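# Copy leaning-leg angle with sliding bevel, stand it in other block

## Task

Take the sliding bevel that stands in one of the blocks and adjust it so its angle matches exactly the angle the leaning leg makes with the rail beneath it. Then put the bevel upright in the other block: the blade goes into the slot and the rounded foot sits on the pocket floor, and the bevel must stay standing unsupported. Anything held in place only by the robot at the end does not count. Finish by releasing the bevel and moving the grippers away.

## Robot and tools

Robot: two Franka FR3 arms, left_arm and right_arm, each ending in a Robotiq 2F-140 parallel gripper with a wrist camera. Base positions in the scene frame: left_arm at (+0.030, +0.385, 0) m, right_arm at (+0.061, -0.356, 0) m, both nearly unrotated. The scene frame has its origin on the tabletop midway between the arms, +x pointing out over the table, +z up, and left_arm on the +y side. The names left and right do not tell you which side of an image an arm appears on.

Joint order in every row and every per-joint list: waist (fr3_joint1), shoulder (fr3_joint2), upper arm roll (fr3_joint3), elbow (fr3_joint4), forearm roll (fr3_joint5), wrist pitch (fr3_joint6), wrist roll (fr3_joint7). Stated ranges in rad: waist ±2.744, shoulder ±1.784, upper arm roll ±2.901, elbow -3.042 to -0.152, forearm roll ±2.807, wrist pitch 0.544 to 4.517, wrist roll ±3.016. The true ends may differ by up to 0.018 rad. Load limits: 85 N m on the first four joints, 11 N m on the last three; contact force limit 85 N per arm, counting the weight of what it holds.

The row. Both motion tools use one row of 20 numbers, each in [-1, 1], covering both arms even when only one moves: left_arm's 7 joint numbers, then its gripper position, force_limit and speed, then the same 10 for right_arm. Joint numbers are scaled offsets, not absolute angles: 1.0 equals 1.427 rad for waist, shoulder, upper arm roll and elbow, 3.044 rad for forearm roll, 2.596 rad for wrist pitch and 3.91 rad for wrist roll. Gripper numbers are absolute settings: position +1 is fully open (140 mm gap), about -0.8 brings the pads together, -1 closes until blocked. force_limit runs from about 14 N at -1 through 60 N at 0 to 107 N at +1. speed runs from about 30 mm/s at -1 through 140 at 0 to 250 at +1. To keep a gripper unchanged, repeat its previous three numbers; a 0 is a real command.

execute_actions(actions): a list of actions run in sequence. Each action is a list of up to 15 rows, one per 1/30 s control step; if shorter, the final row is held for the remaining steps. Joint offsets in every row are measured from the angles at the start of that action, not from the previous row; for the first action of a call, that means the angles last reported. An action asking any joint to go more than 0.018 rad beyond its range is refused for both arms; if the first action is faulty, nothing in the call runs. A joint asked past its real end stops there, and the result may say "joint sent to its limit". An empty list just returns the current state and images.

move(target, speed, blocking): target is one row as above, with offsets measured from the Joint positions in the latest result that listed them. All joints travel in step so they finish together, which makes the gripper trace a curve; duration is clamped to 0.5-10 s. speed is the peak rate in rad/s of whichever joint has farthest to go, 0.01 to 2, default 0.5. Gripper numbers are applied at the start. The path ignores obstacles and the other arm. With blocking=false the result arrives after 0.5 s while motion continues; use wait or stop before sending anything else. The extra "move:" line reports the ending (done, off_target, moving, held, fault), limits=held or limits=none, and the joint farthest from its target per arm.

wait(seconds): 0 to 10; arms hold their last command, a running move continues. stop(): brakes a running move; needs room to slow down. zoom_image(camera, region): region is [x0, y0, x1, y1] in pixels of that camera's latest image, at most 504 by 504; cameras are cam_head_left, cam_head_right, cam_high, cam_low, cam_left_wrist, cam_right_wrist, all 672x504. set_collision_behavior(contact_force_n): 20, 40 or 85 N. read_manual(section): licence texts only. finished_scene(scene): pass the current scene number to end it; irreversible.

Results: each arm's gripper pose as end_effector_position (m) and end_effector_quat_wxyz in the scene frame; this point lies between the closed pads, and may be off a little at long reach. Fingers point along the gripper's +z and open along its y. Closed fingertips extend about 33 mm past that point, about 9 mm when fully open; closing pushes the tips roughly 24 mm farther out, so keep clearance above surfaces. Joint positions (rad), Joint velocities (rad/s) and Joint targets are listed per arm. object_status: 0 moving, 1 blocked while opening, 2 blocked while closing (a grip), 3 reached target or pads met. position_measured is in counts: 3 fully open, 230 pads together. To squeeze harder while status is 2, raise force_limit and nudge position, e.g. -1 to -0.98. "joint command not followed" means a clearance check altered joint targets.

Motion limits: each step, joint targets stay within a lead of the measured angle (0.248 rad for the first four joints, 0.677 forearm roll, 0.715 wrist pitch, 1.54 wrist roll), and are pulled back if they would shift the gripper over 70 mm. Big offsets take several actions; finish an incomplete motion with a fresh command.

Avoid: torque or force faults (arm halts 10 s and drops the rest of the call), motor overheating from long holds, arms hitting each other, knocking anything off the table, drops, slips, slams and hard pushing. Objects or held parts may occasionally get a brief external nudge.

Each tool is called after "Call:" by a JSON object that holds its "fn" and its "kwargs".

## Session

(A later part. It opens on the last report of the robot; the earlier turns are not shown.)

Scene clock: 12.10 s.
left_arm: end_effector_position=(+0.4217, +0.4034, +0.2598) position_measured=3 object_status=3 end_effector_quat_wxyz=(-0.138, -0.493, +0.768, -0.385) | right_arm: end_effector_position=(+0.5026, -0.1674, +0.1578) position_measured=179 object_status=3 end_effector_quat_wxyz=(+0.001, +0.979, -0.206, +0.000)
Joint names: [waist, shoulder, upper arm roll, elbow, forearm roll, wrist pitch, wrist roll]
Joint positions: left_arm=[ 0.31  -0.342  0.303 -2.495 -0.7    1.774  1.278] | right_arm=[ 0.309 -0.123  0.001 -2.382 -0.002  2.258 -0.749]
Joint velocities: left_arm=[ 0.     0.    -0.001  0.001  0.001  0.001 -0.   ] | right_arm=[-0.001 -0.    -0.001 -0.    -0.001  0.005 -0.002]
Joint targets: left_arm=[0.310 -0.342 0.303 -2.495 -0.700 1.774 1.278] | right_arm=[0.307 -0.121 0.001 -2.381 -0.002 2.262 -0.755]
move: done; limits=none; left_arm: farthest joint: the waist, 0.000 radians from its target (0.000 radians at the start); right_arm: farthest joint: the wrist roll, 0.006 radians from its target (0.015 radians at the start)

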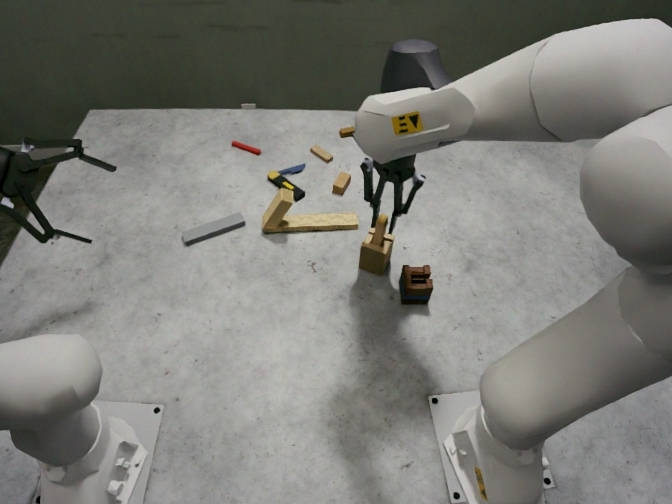

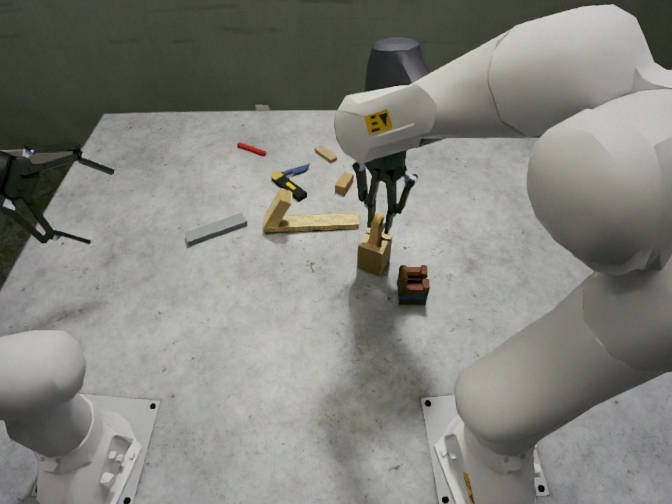

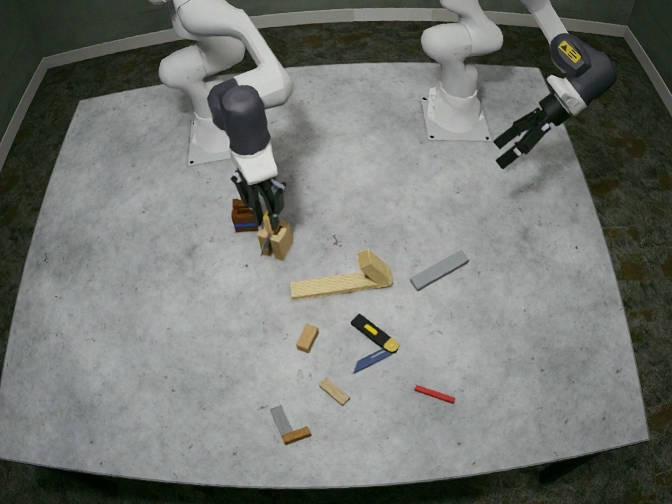

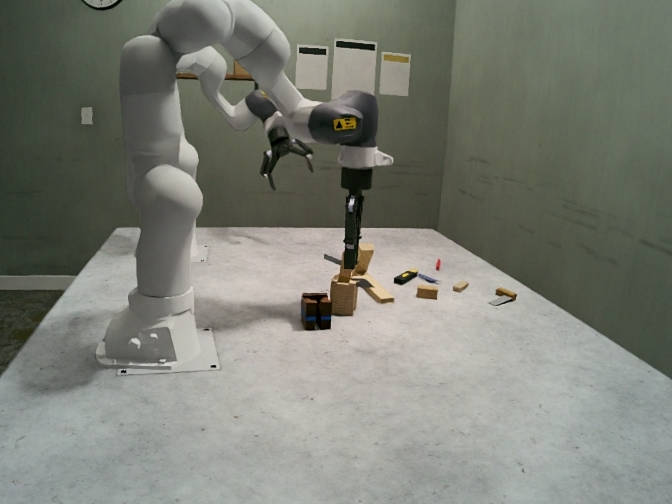

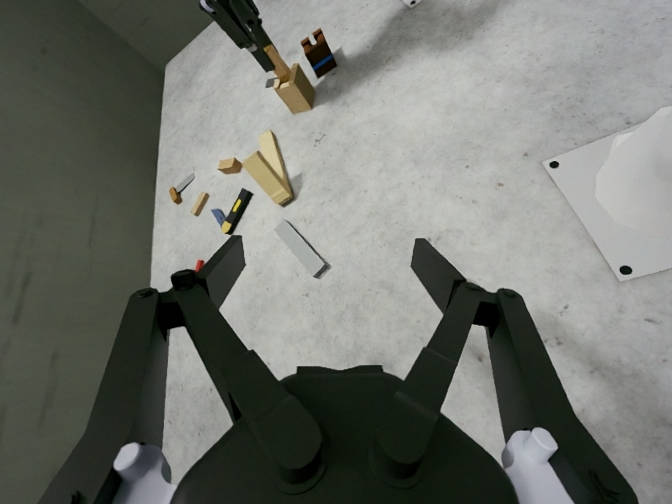

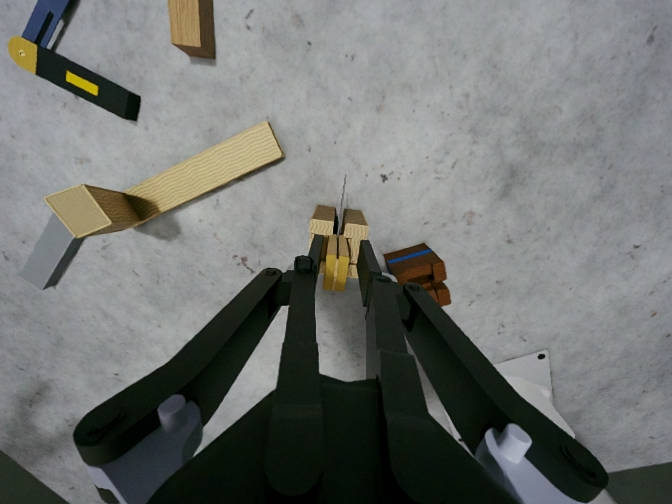

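Call:
{"fn": "move", "kwargs": {"target": [0,0,0,0,0,0,0,1,0,0,0,0,0,0,0,0,0,-1,0.7,-0.8]}}

Call:
{"fn": "move", "kwargs": {"target": [0,0,0,0,0,0,0,1,0,0,0,-0.0535,0,0.0625,0,-0.0645,0,-1,0.7,-0.8], "speed": 0.15}}

Call:
{"fn": "zoom_image", "kwargs": {"camera": "cam_low", "region": [295, 200, 405, 310]}}

Scene clock: 13.50 s.
left_arm: end_effector_position=(+0.4217, +0.4034, +0.2598) position_measured=3 object_status=3 end_effector_quat_wxyz=(-0.138, -0.493, +0.768, -0.385) | right_arm: end_effector_position=(+0.5030, -0.1670, +0.1581) position_measured=209 object_status=2 end_effector_quat_wxyz=(+0.001, +0.979, -0.206, +0.001)
Joint names: [waist, shoulder, upper arm roll, elbow, forearm roll, wrist pitch, wrist roll]
Joint positions: left_arm=[ 0.31  -0.342  0.303 -2.495 -0.7    1.774  1.278] | right_arm=[ 0.309 -0.123  0.001 -2.382 -0.002  2.259 -0.75 ]
Joint velocities: left_arm=[-0.001 -0.    -0.001  0.001 -0.001  0.     0.001] | right_arm=[-0.    -0.    -0.001 -0.    -0.001  0.    -0.   ]
Joint targets: left_arm=[0.310 -0.342 0.303 -2.495 -0.700 1.774 1.278] | right_arm=[0.309 -0.123 0.001 -2.382 -0.002 2.258 -0.749]
move: done; limits=none; left_arm: farthest joint: the waist, 0.000 radians from its target (0.000 radians at the start); right_arm: farthest joint: the wrist pitch, 0.001 radians from its target (0.001 radians at the start)

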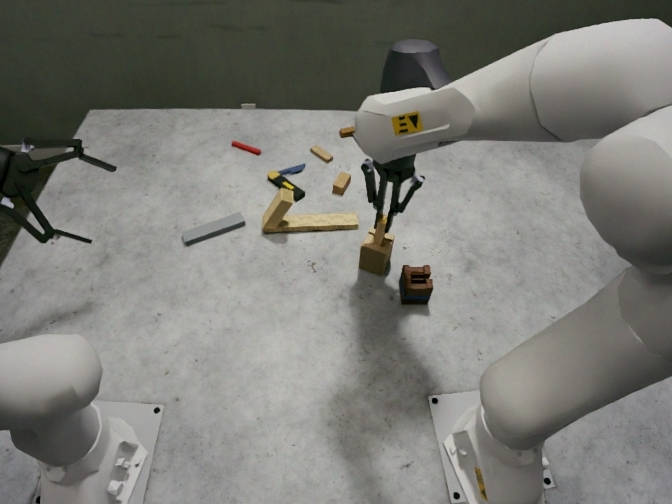

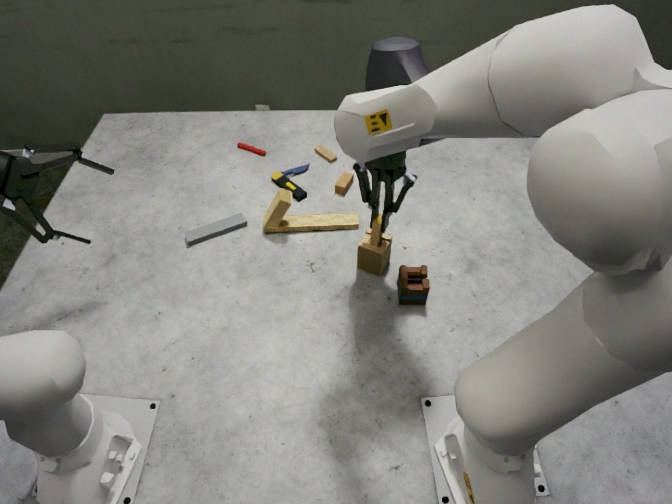

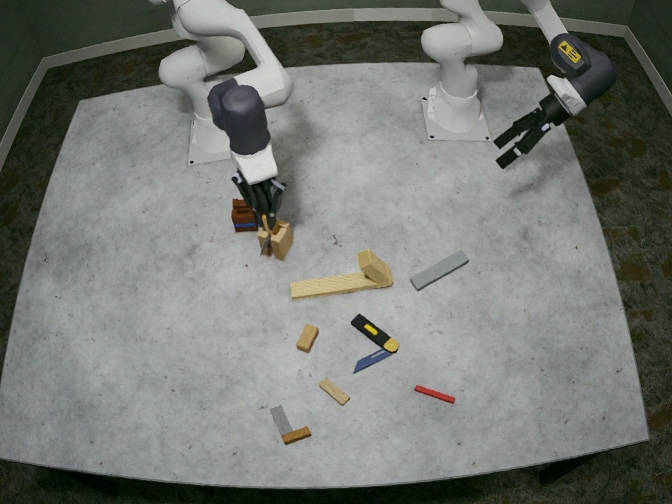

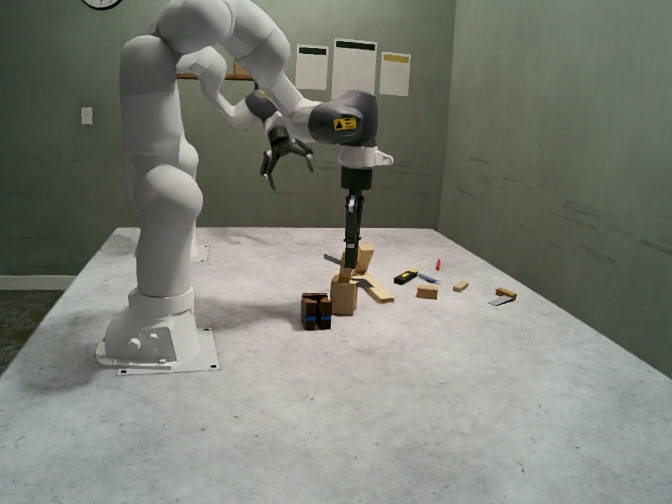

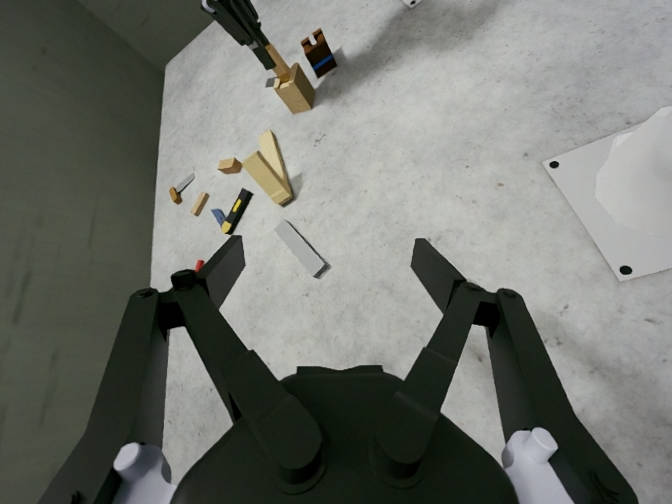

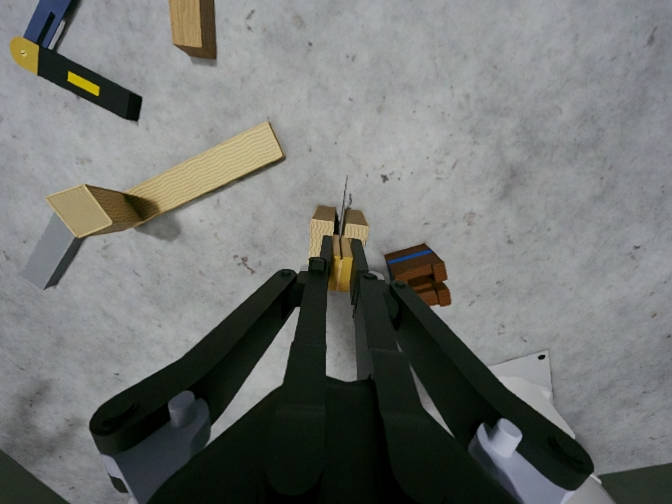

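Scene clock: 15.23 s.
left_arm: end_effector_position=(+0.4217, +0.4034, +0.2598) position_measured=3 object_status=3 end_effector_quat_wxyz=(-0.138, -0.493, +0.768, -0.385) | right_arm: end_effector_position=(+0.5028, -0.1672, +0.2191) position_measured=209 object_status=2 end_effector_quat_wxyz=(+0.001, +0.979, -0.206, +0.000)
Joint names: [waist, shoulder, upper arm roll, elbow, forearm roll, wrist pitch, wrist roll]
Joint positions: left_arm=[ 0.31  -0.342  0.303 -2.495 -0.7    1.774  1.278] | right_arm=[ 0.309 -0.198  0.001 -2.294 -0.002  2.095 -0.75 ]
Joint velocities: left_arm=[ 0.001  0.    -0.     0.001  0.001  0.001  0.   ] | right_arm=[ 0.001  0.001  0.001 -0.    -0.    -0.005  0.001]
Joint targets: left_arm=[0.310 -0.342 0.303 -2.495 -0.700 1.774 1.278] | right_arm=[0.309 -0.199 0.001 -2.292 -0.002 2.092 -0.750]
move: done; limits=none; left_arm: farthest joint: the waist, 0.000 radians from its target (0.000 radians at the start); right_arm: farthest joint: the wrist pitch, 0.004 radians from its target (0.168 radians at the start)

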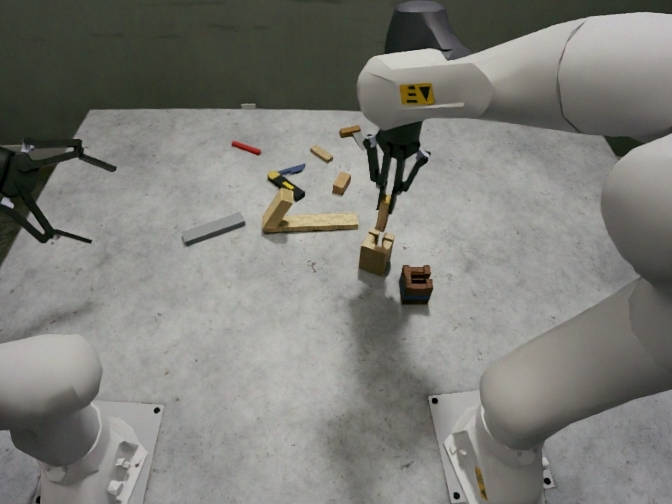

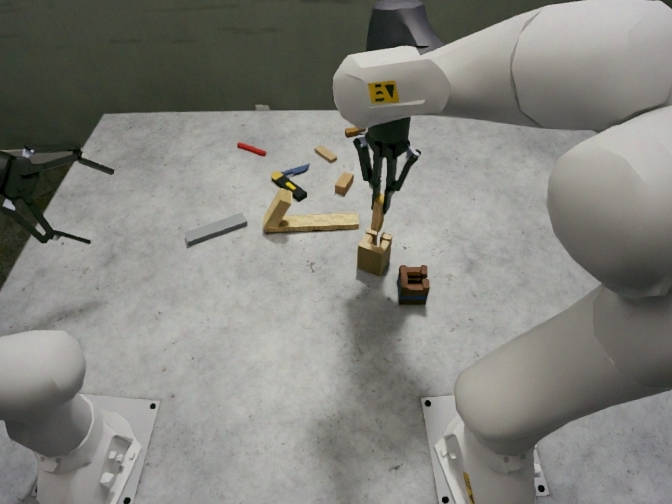

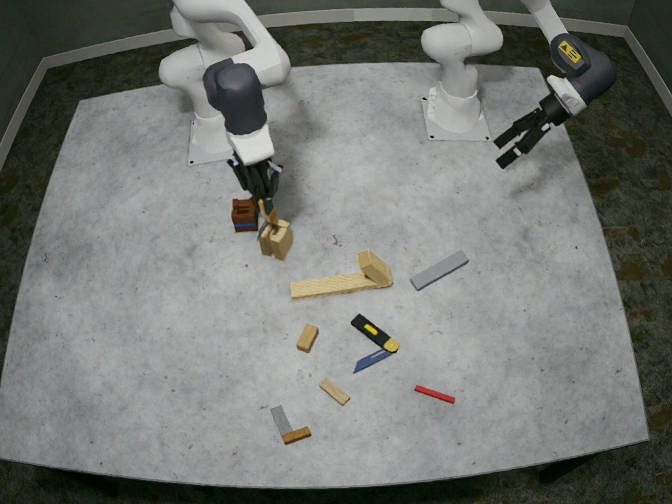

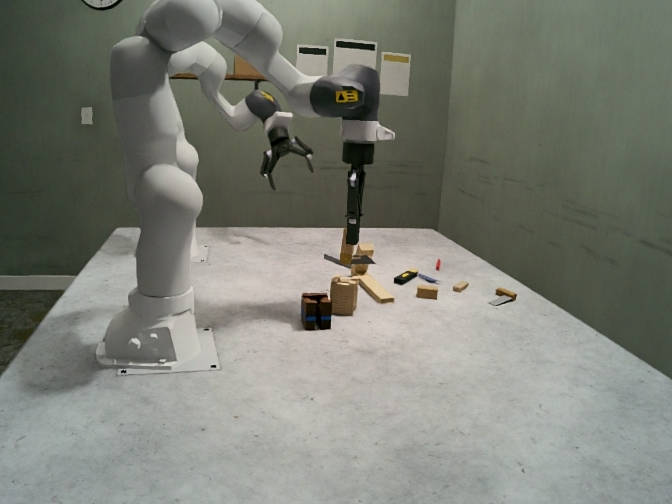

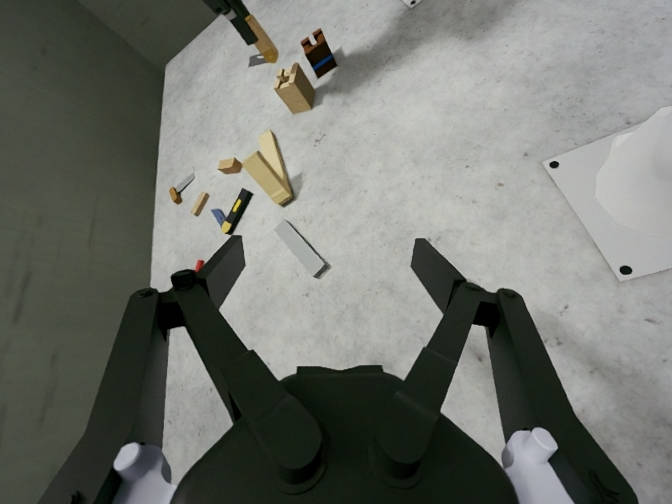

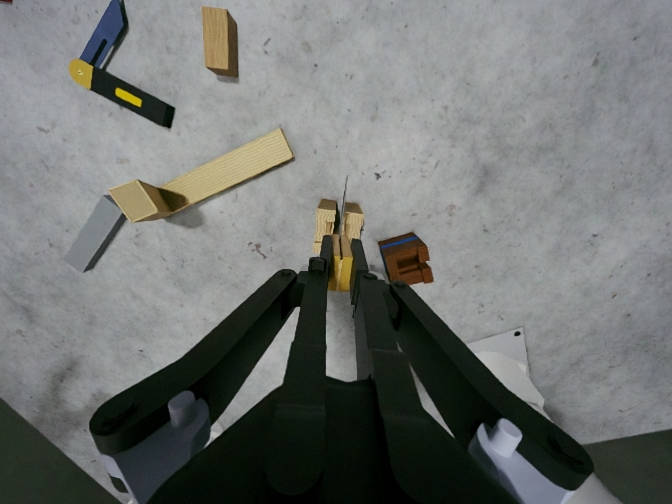

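Region (295, 200, 405, 310) of cam_low's 672x504 image, scaled by 4.582, with more detail than that image has.

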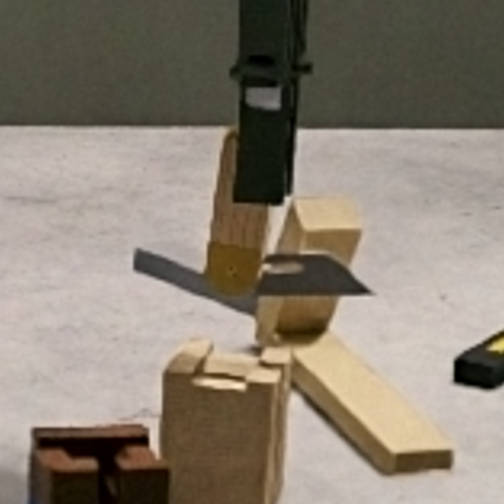

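Call:
{"fn": "move", "kwargs": {"target": [0,0,0,0,0,0,0,1,0,0,-0.0136,0.3168,0,0.2062,0.1667,0.0792,0.179,-1,0.7,-0.8], "speed": 0.4}}

Call:
{"fn": "zoom_image", "kwargs": {"camera": "cam_head_left", "region": [255, 150, 365, 250]}}

Call:
{"fn": "zoom_image", "kwargs": {"camera": "cam_high", "region": [285, 220, 405, 310]}}

Scene clock: 20.27 s.
left_arm: end_effector_position=(+0.4217, +0.4034, +0.2598) position_measured=3 object_status=3 end_effector_quat_wxyz=(-0.138, -0.493, +0.768, -0.385) | right_arm: end_effector_position=(+0.6066, -0.0402, +0.1415) position_measured=209 object_status=2 end_effector_quat_wxyz=(-0.126, +0.732, -0.654, -0.143)
Joint names: [waist, shoulder, upper arm roll, elbow, forearm roll, wrist pitch, wrist roll]
Joint positions: left_arm=[ 0.31  -0.342  0.303 -2.495 -0.7    1.774  1.278] | right_arm=[ 0.291  0.255  0.001 -2.002  0.503  2.297 -0.057]
Joint velocities: left_arm=[-0.    -0.     0.     0.001 -0.     0.     0.   ] | right_arm=[ 0.     0.001  0.    -0.    -0.001  0.001  0.007]
Joint targets: left_arm=[0.310 -0.342 0.303 -2.495 -0.700 1.774 1.278] | right_arm=[0.289 0.254 0.001 -2.000 0.505 2.301 -0.050]
move: done; limits=none; left_arm: farthest joint: the waist, 0.000 radians from its target (0.000 radians at the start); right_arm: farthest joint: the wrist roll, 0.006 radians from its target (0.700 radians at the start)

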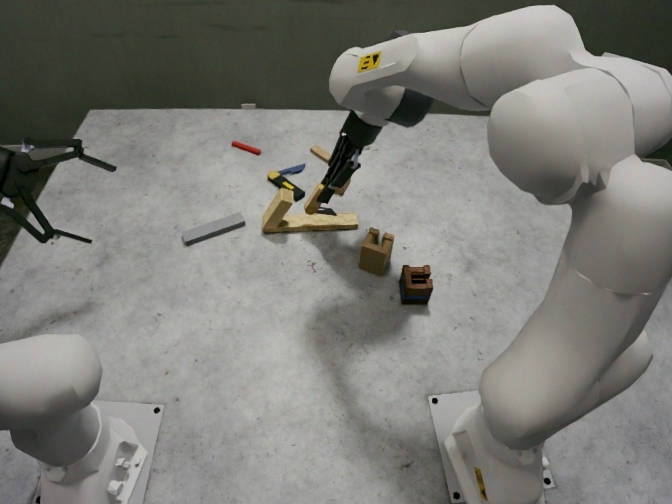

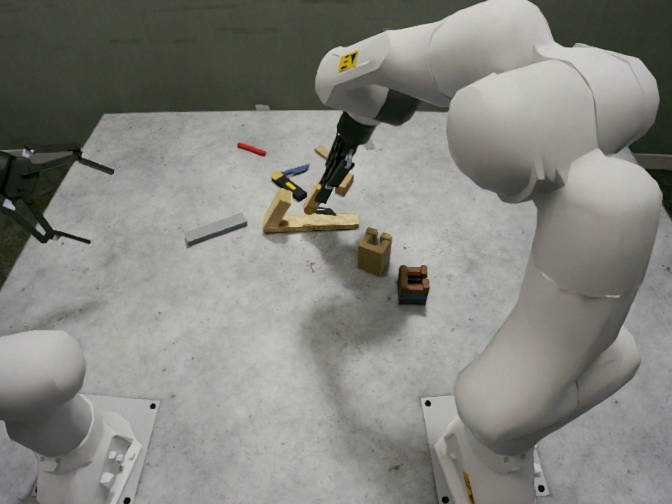

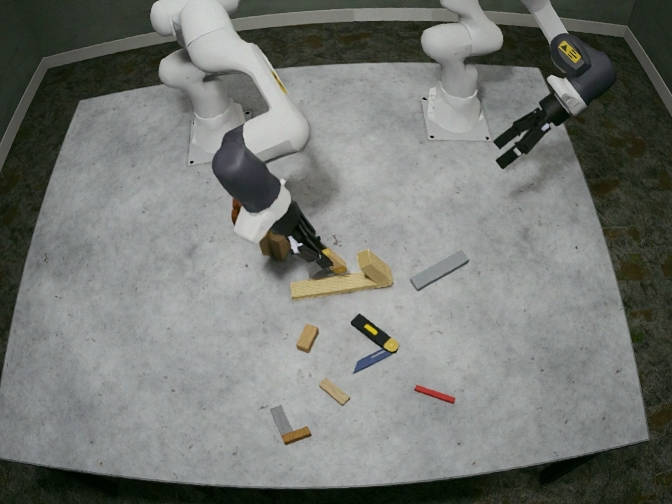

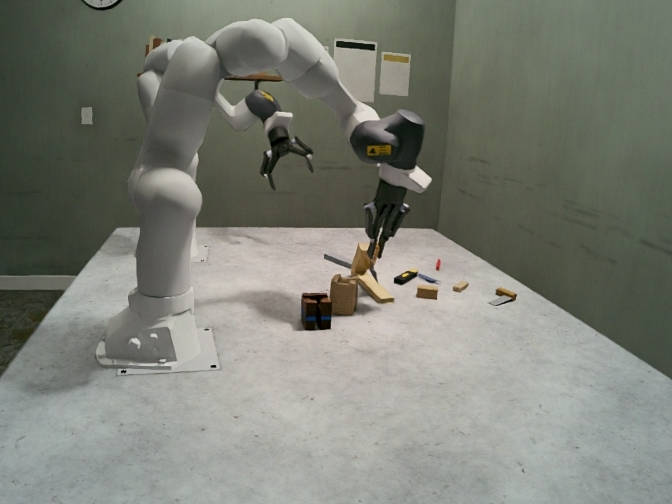

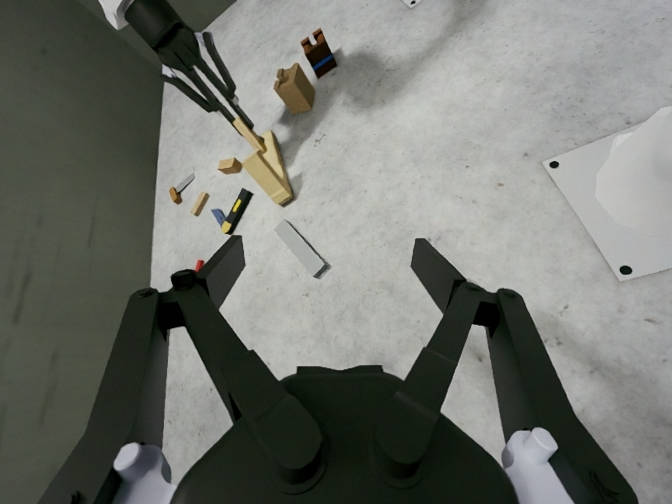

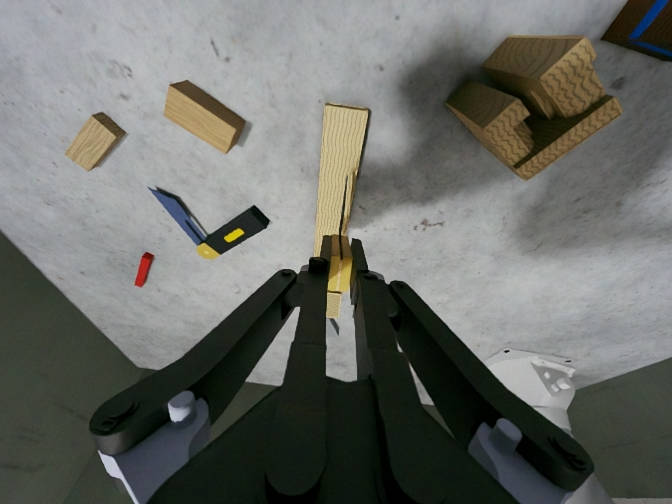

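Region (255, 150, 365, 250) of cam_head_left's 672x504 image, scaled by 4.582, with more detail than that image has; it fills the top 458 rows of this view, and the rest is white.

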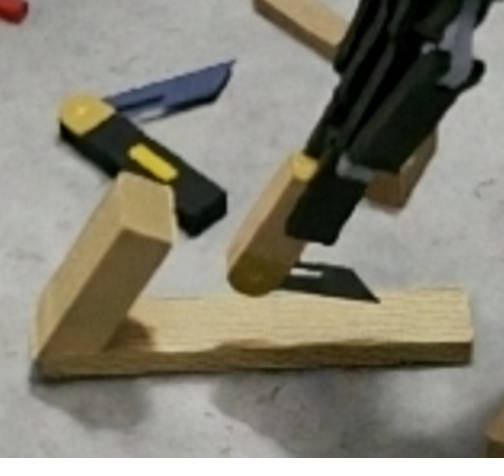

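Region (285, 220, 405, 310) of cam_high's 672x504 image, scaled by 4.200, with more detail than that image has; it fills the top 378 rows of this view, and the rest is white.

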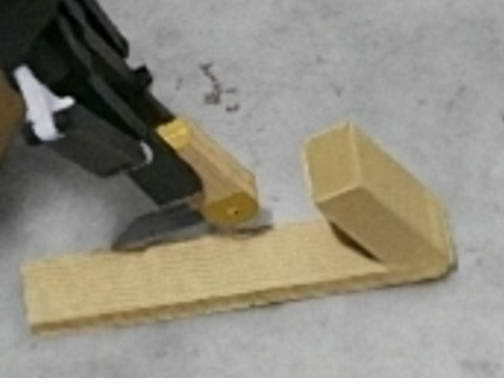

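Call:
{"fn": "move", "kwargs": {"target": [0,0,0,0,0,0,0,1,0,0,0.0362,0.0432,0,0.0207,0.0308,0.02,-0.0082,-1,0.7,-0.8], "speed": 0.08}}

Call:
{"fn": "zoom_image", "kwargs": {"camera": "cam_head_right", "region": [255, 170, 335, 245]}}

Call:
{"fn": "zoom_image", "kwargs": {"camera": "cam_high", "region": [315, 230, 405, 305]}}

Scene clock: 23.00 s.
left_arm: end_effector_position=(+0.4217, +0.4034, +0.2598) position_measured=3 object_status=3 end_effector_quat_wxyz=(-0.138, -0.493, +0.768, -0.385) | right_arm: end_effector_position=(+0.6055, +0.0011, +0.1253) position_measured=209 object_status=2 end_effector_quat_wxyz=(-0.144, +0.727, -0.651, -0.161)
Joint names: [waist, shoulder, upper arm roll, elbow, forearm roll, wrist pitch, wrist roll]
Joint positions: left_arm=[ 0.31  -0.342  0.303 -2.495 -0.7    1.774  1.278] | right_arm=[ 0.341  0.316  0.001 -1.974  0.594  2.345 -0.082]
Joint velocities: left_arm=[-0.001 -0.    -0.001  0.001  0.    -0.     0.   ] | right_arm=[ 0.001 -0.     0.     0.     0.002  0.003 -0.006]
Joint targets: left_arm=[0.310 -0.342 0.303 -2.495 -0.700 1.774 1.278] | right_arm=[0.342 0.316 0.001 -1.972 0.597 2.349 -0.089]
move: done; limits=none; left_arm: farthest joint: the waist, 0.000 radians from its target (0.000 radians at the start); right_arm: farthest joint: the wrist roll, 0.007 radians from its target (0.034 radians at the start)

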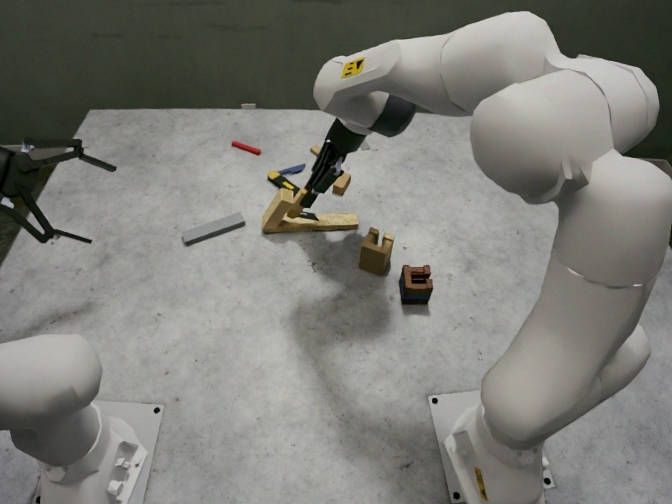

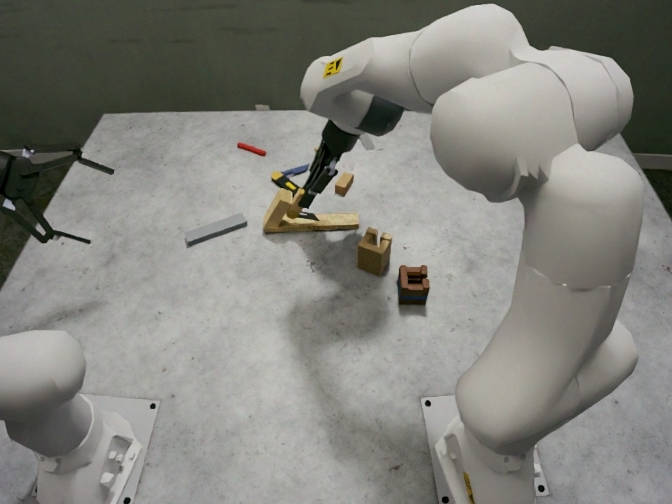

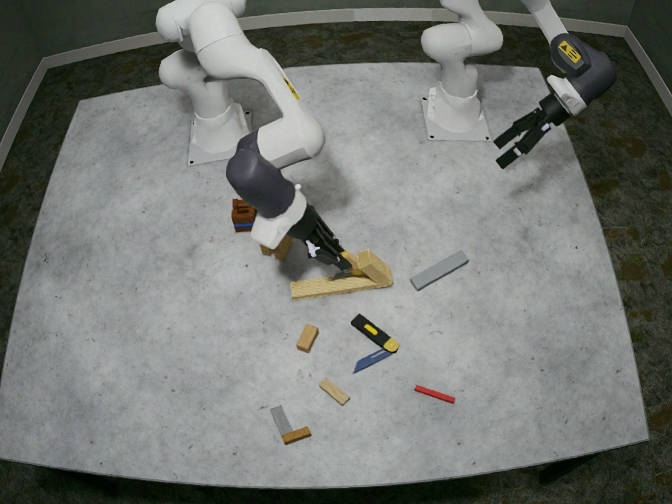

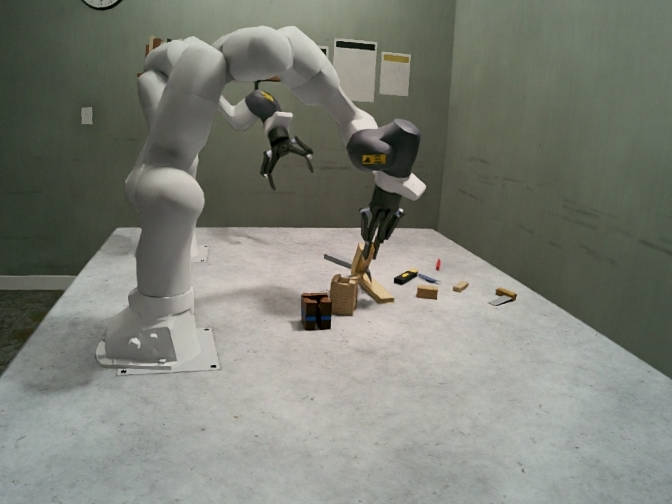

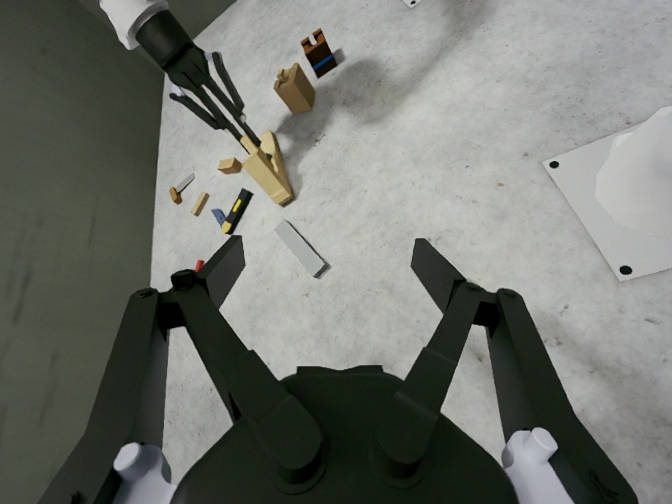

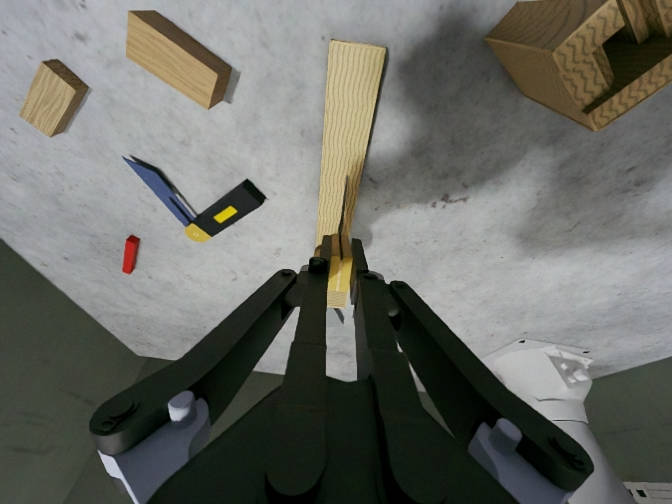

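Region (255, 170, 335, 245) of cam_head_right's 672x504 image, scaled by 6.300, with more detail than that image has; it fills the top 472 rows of this view, and the rest is white.

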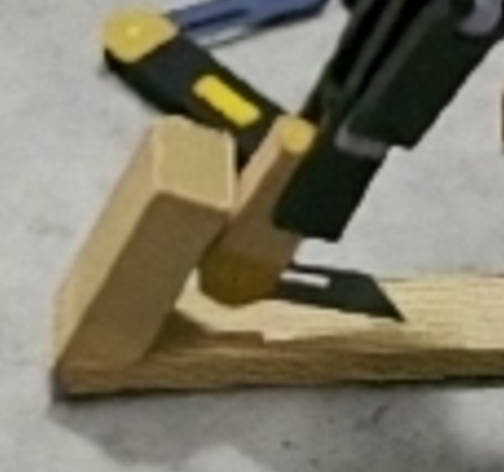

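Region (315, 230, 405, 305) of cam_high's 672x504 image, scaled by 5.600, with more detail than that image has.

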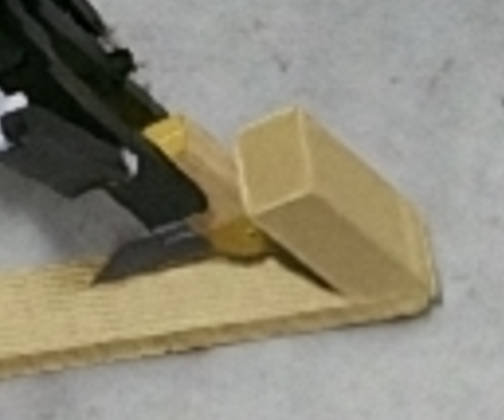

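Call:
{"fn": "move", "kwargs": {"target": [0,0,0,0,0,0,0,1,0,0,0.0185,0.0231,0,0.0073,0.0056,0.0132,0.001,-1,0.7,-0.8], "speed": 0.04}}

Call:
{"fn": "zoom_image", "kwargs": {"camera": "cam_head_right", "region": [255, 170, 335, 245]}}

Call:
{"fn": "zoom_image", "kwargs": {"camera": "cam_right_wrist", "region": [290, 220, 390, 340]}}

Scene clock: 25.60 s.
left_arm: end_effector_position=(+0.4217, +0.4034, +0.2598) position_measured=3 object_status=3 end_effector_quat_wxyz=(-0.138, -0.493, +0.768, -0.385) | right_arm: end_effector_position=(+0.6045, +0.0137, +0.1122) position_measured=209 object_status=2 end_effector_quat_wxyz=(-0.145, +0.728, -0.650, -0.160)
Joint names: [waist, shoulder, upper arm roll, elbow, forearm roll, wrist pitch, wrist roll]
Joint positions: left_arm=[ 0.31  -0.342  0.303 -2.495 -0.7    1.774  1.278] | right_arm=[ 0.364  0.347  0.001 -1.965  0.607  2.375 -0.083]
Joint velocities: left_arm=[ 0.    -0.     0.002 -0.     0.     0.     0.001] | right_arm=[-0.001  0.001 -0.001 -0.    -0.     0.002  0.002]
Joint targets: left_arm=[0.310 -0.342 0.303 -2.495 -0.700 1.774 1.278] | right_arm=[0.367 0.349 0.001 -1.963 0.611 2.379 -0.078]
move: done; limits=none; left_arm: farthest joint: the waist, 0.000 radians from its target (0.000 radians at the start); right_arm: farthest joint: the wrist roll, 0.005 radians from its target (0.006 radians at the start)

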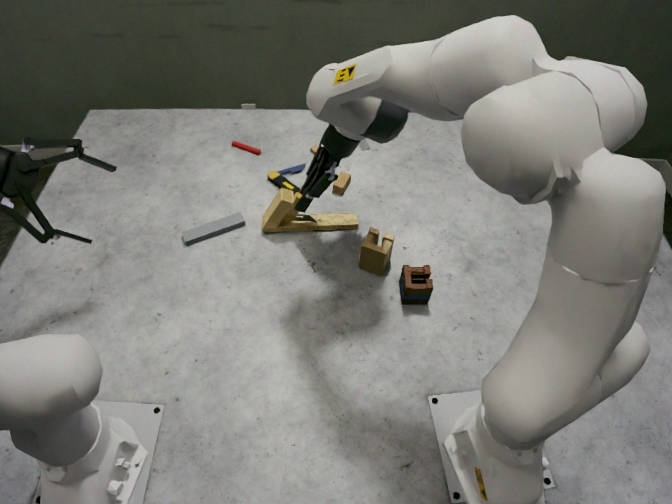

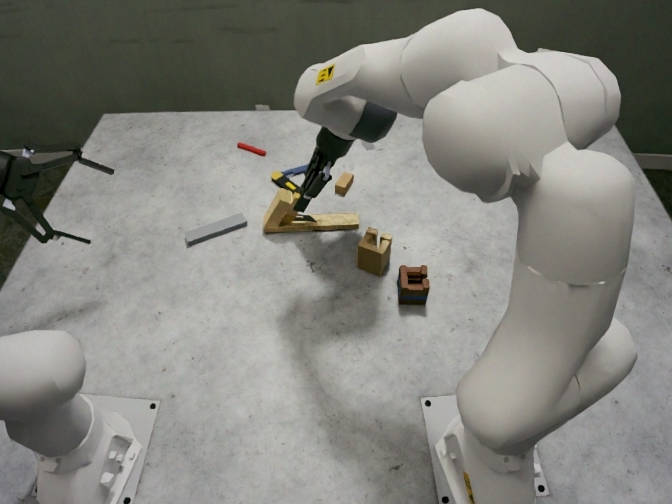

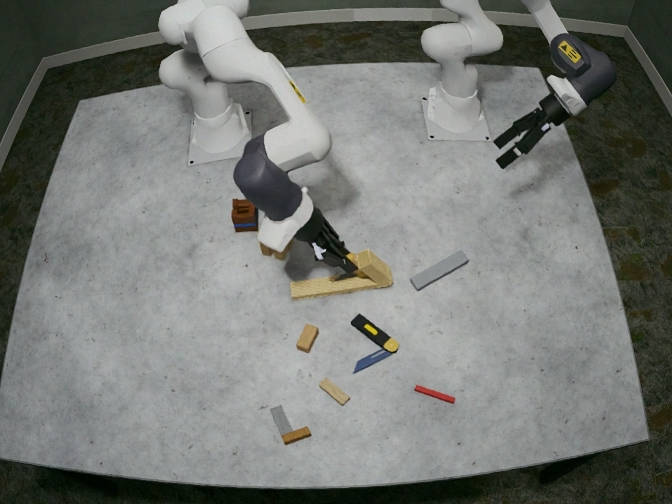

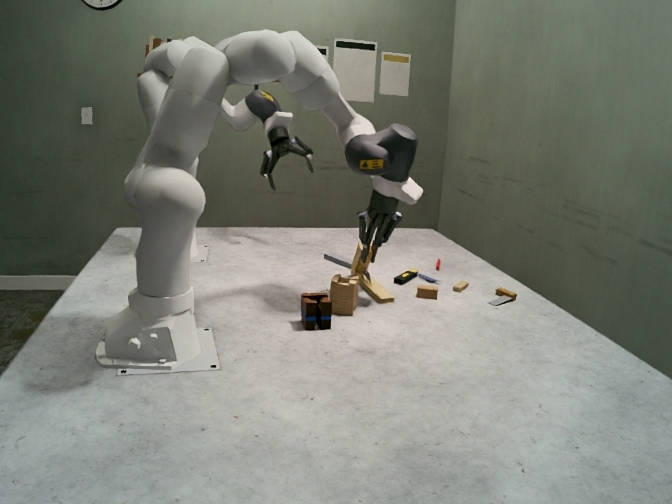

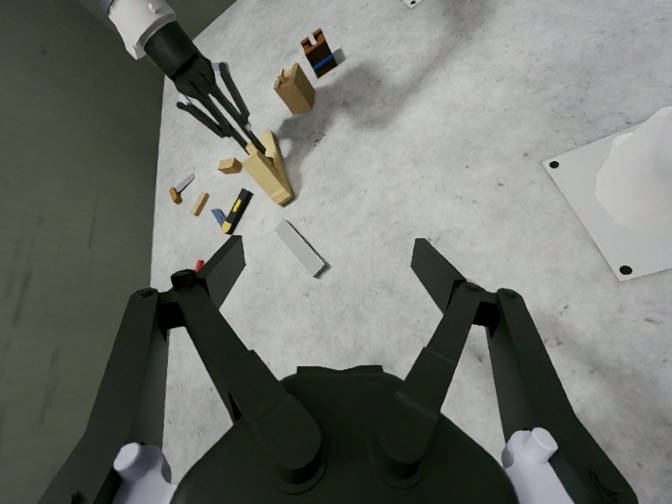

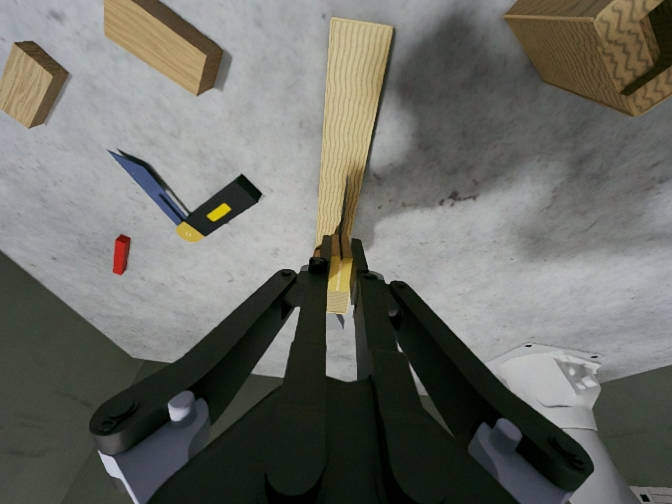

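Region (255, 170, 335, 245) of cam_head_right's 672x504 image, scaled by 6.300, with more detail than that image has; it fills the top 472 rows of this view, and the rest is white.

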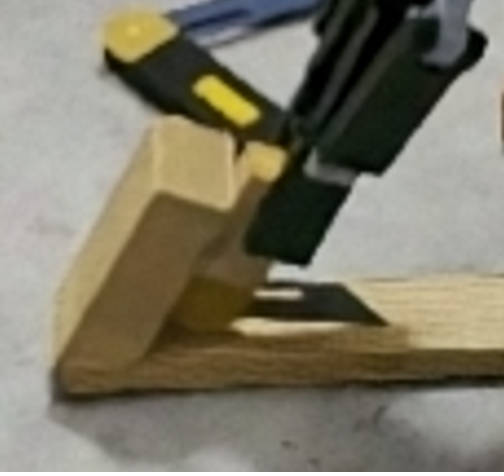

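Region (290, 220, 390, 340) of cam_right_wrist's 672x504 image, scaled by 4.200, with more detail than that image has.

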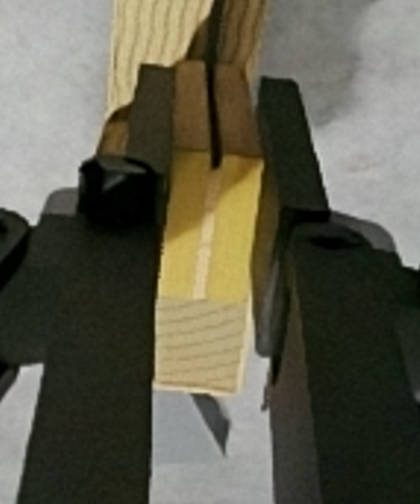

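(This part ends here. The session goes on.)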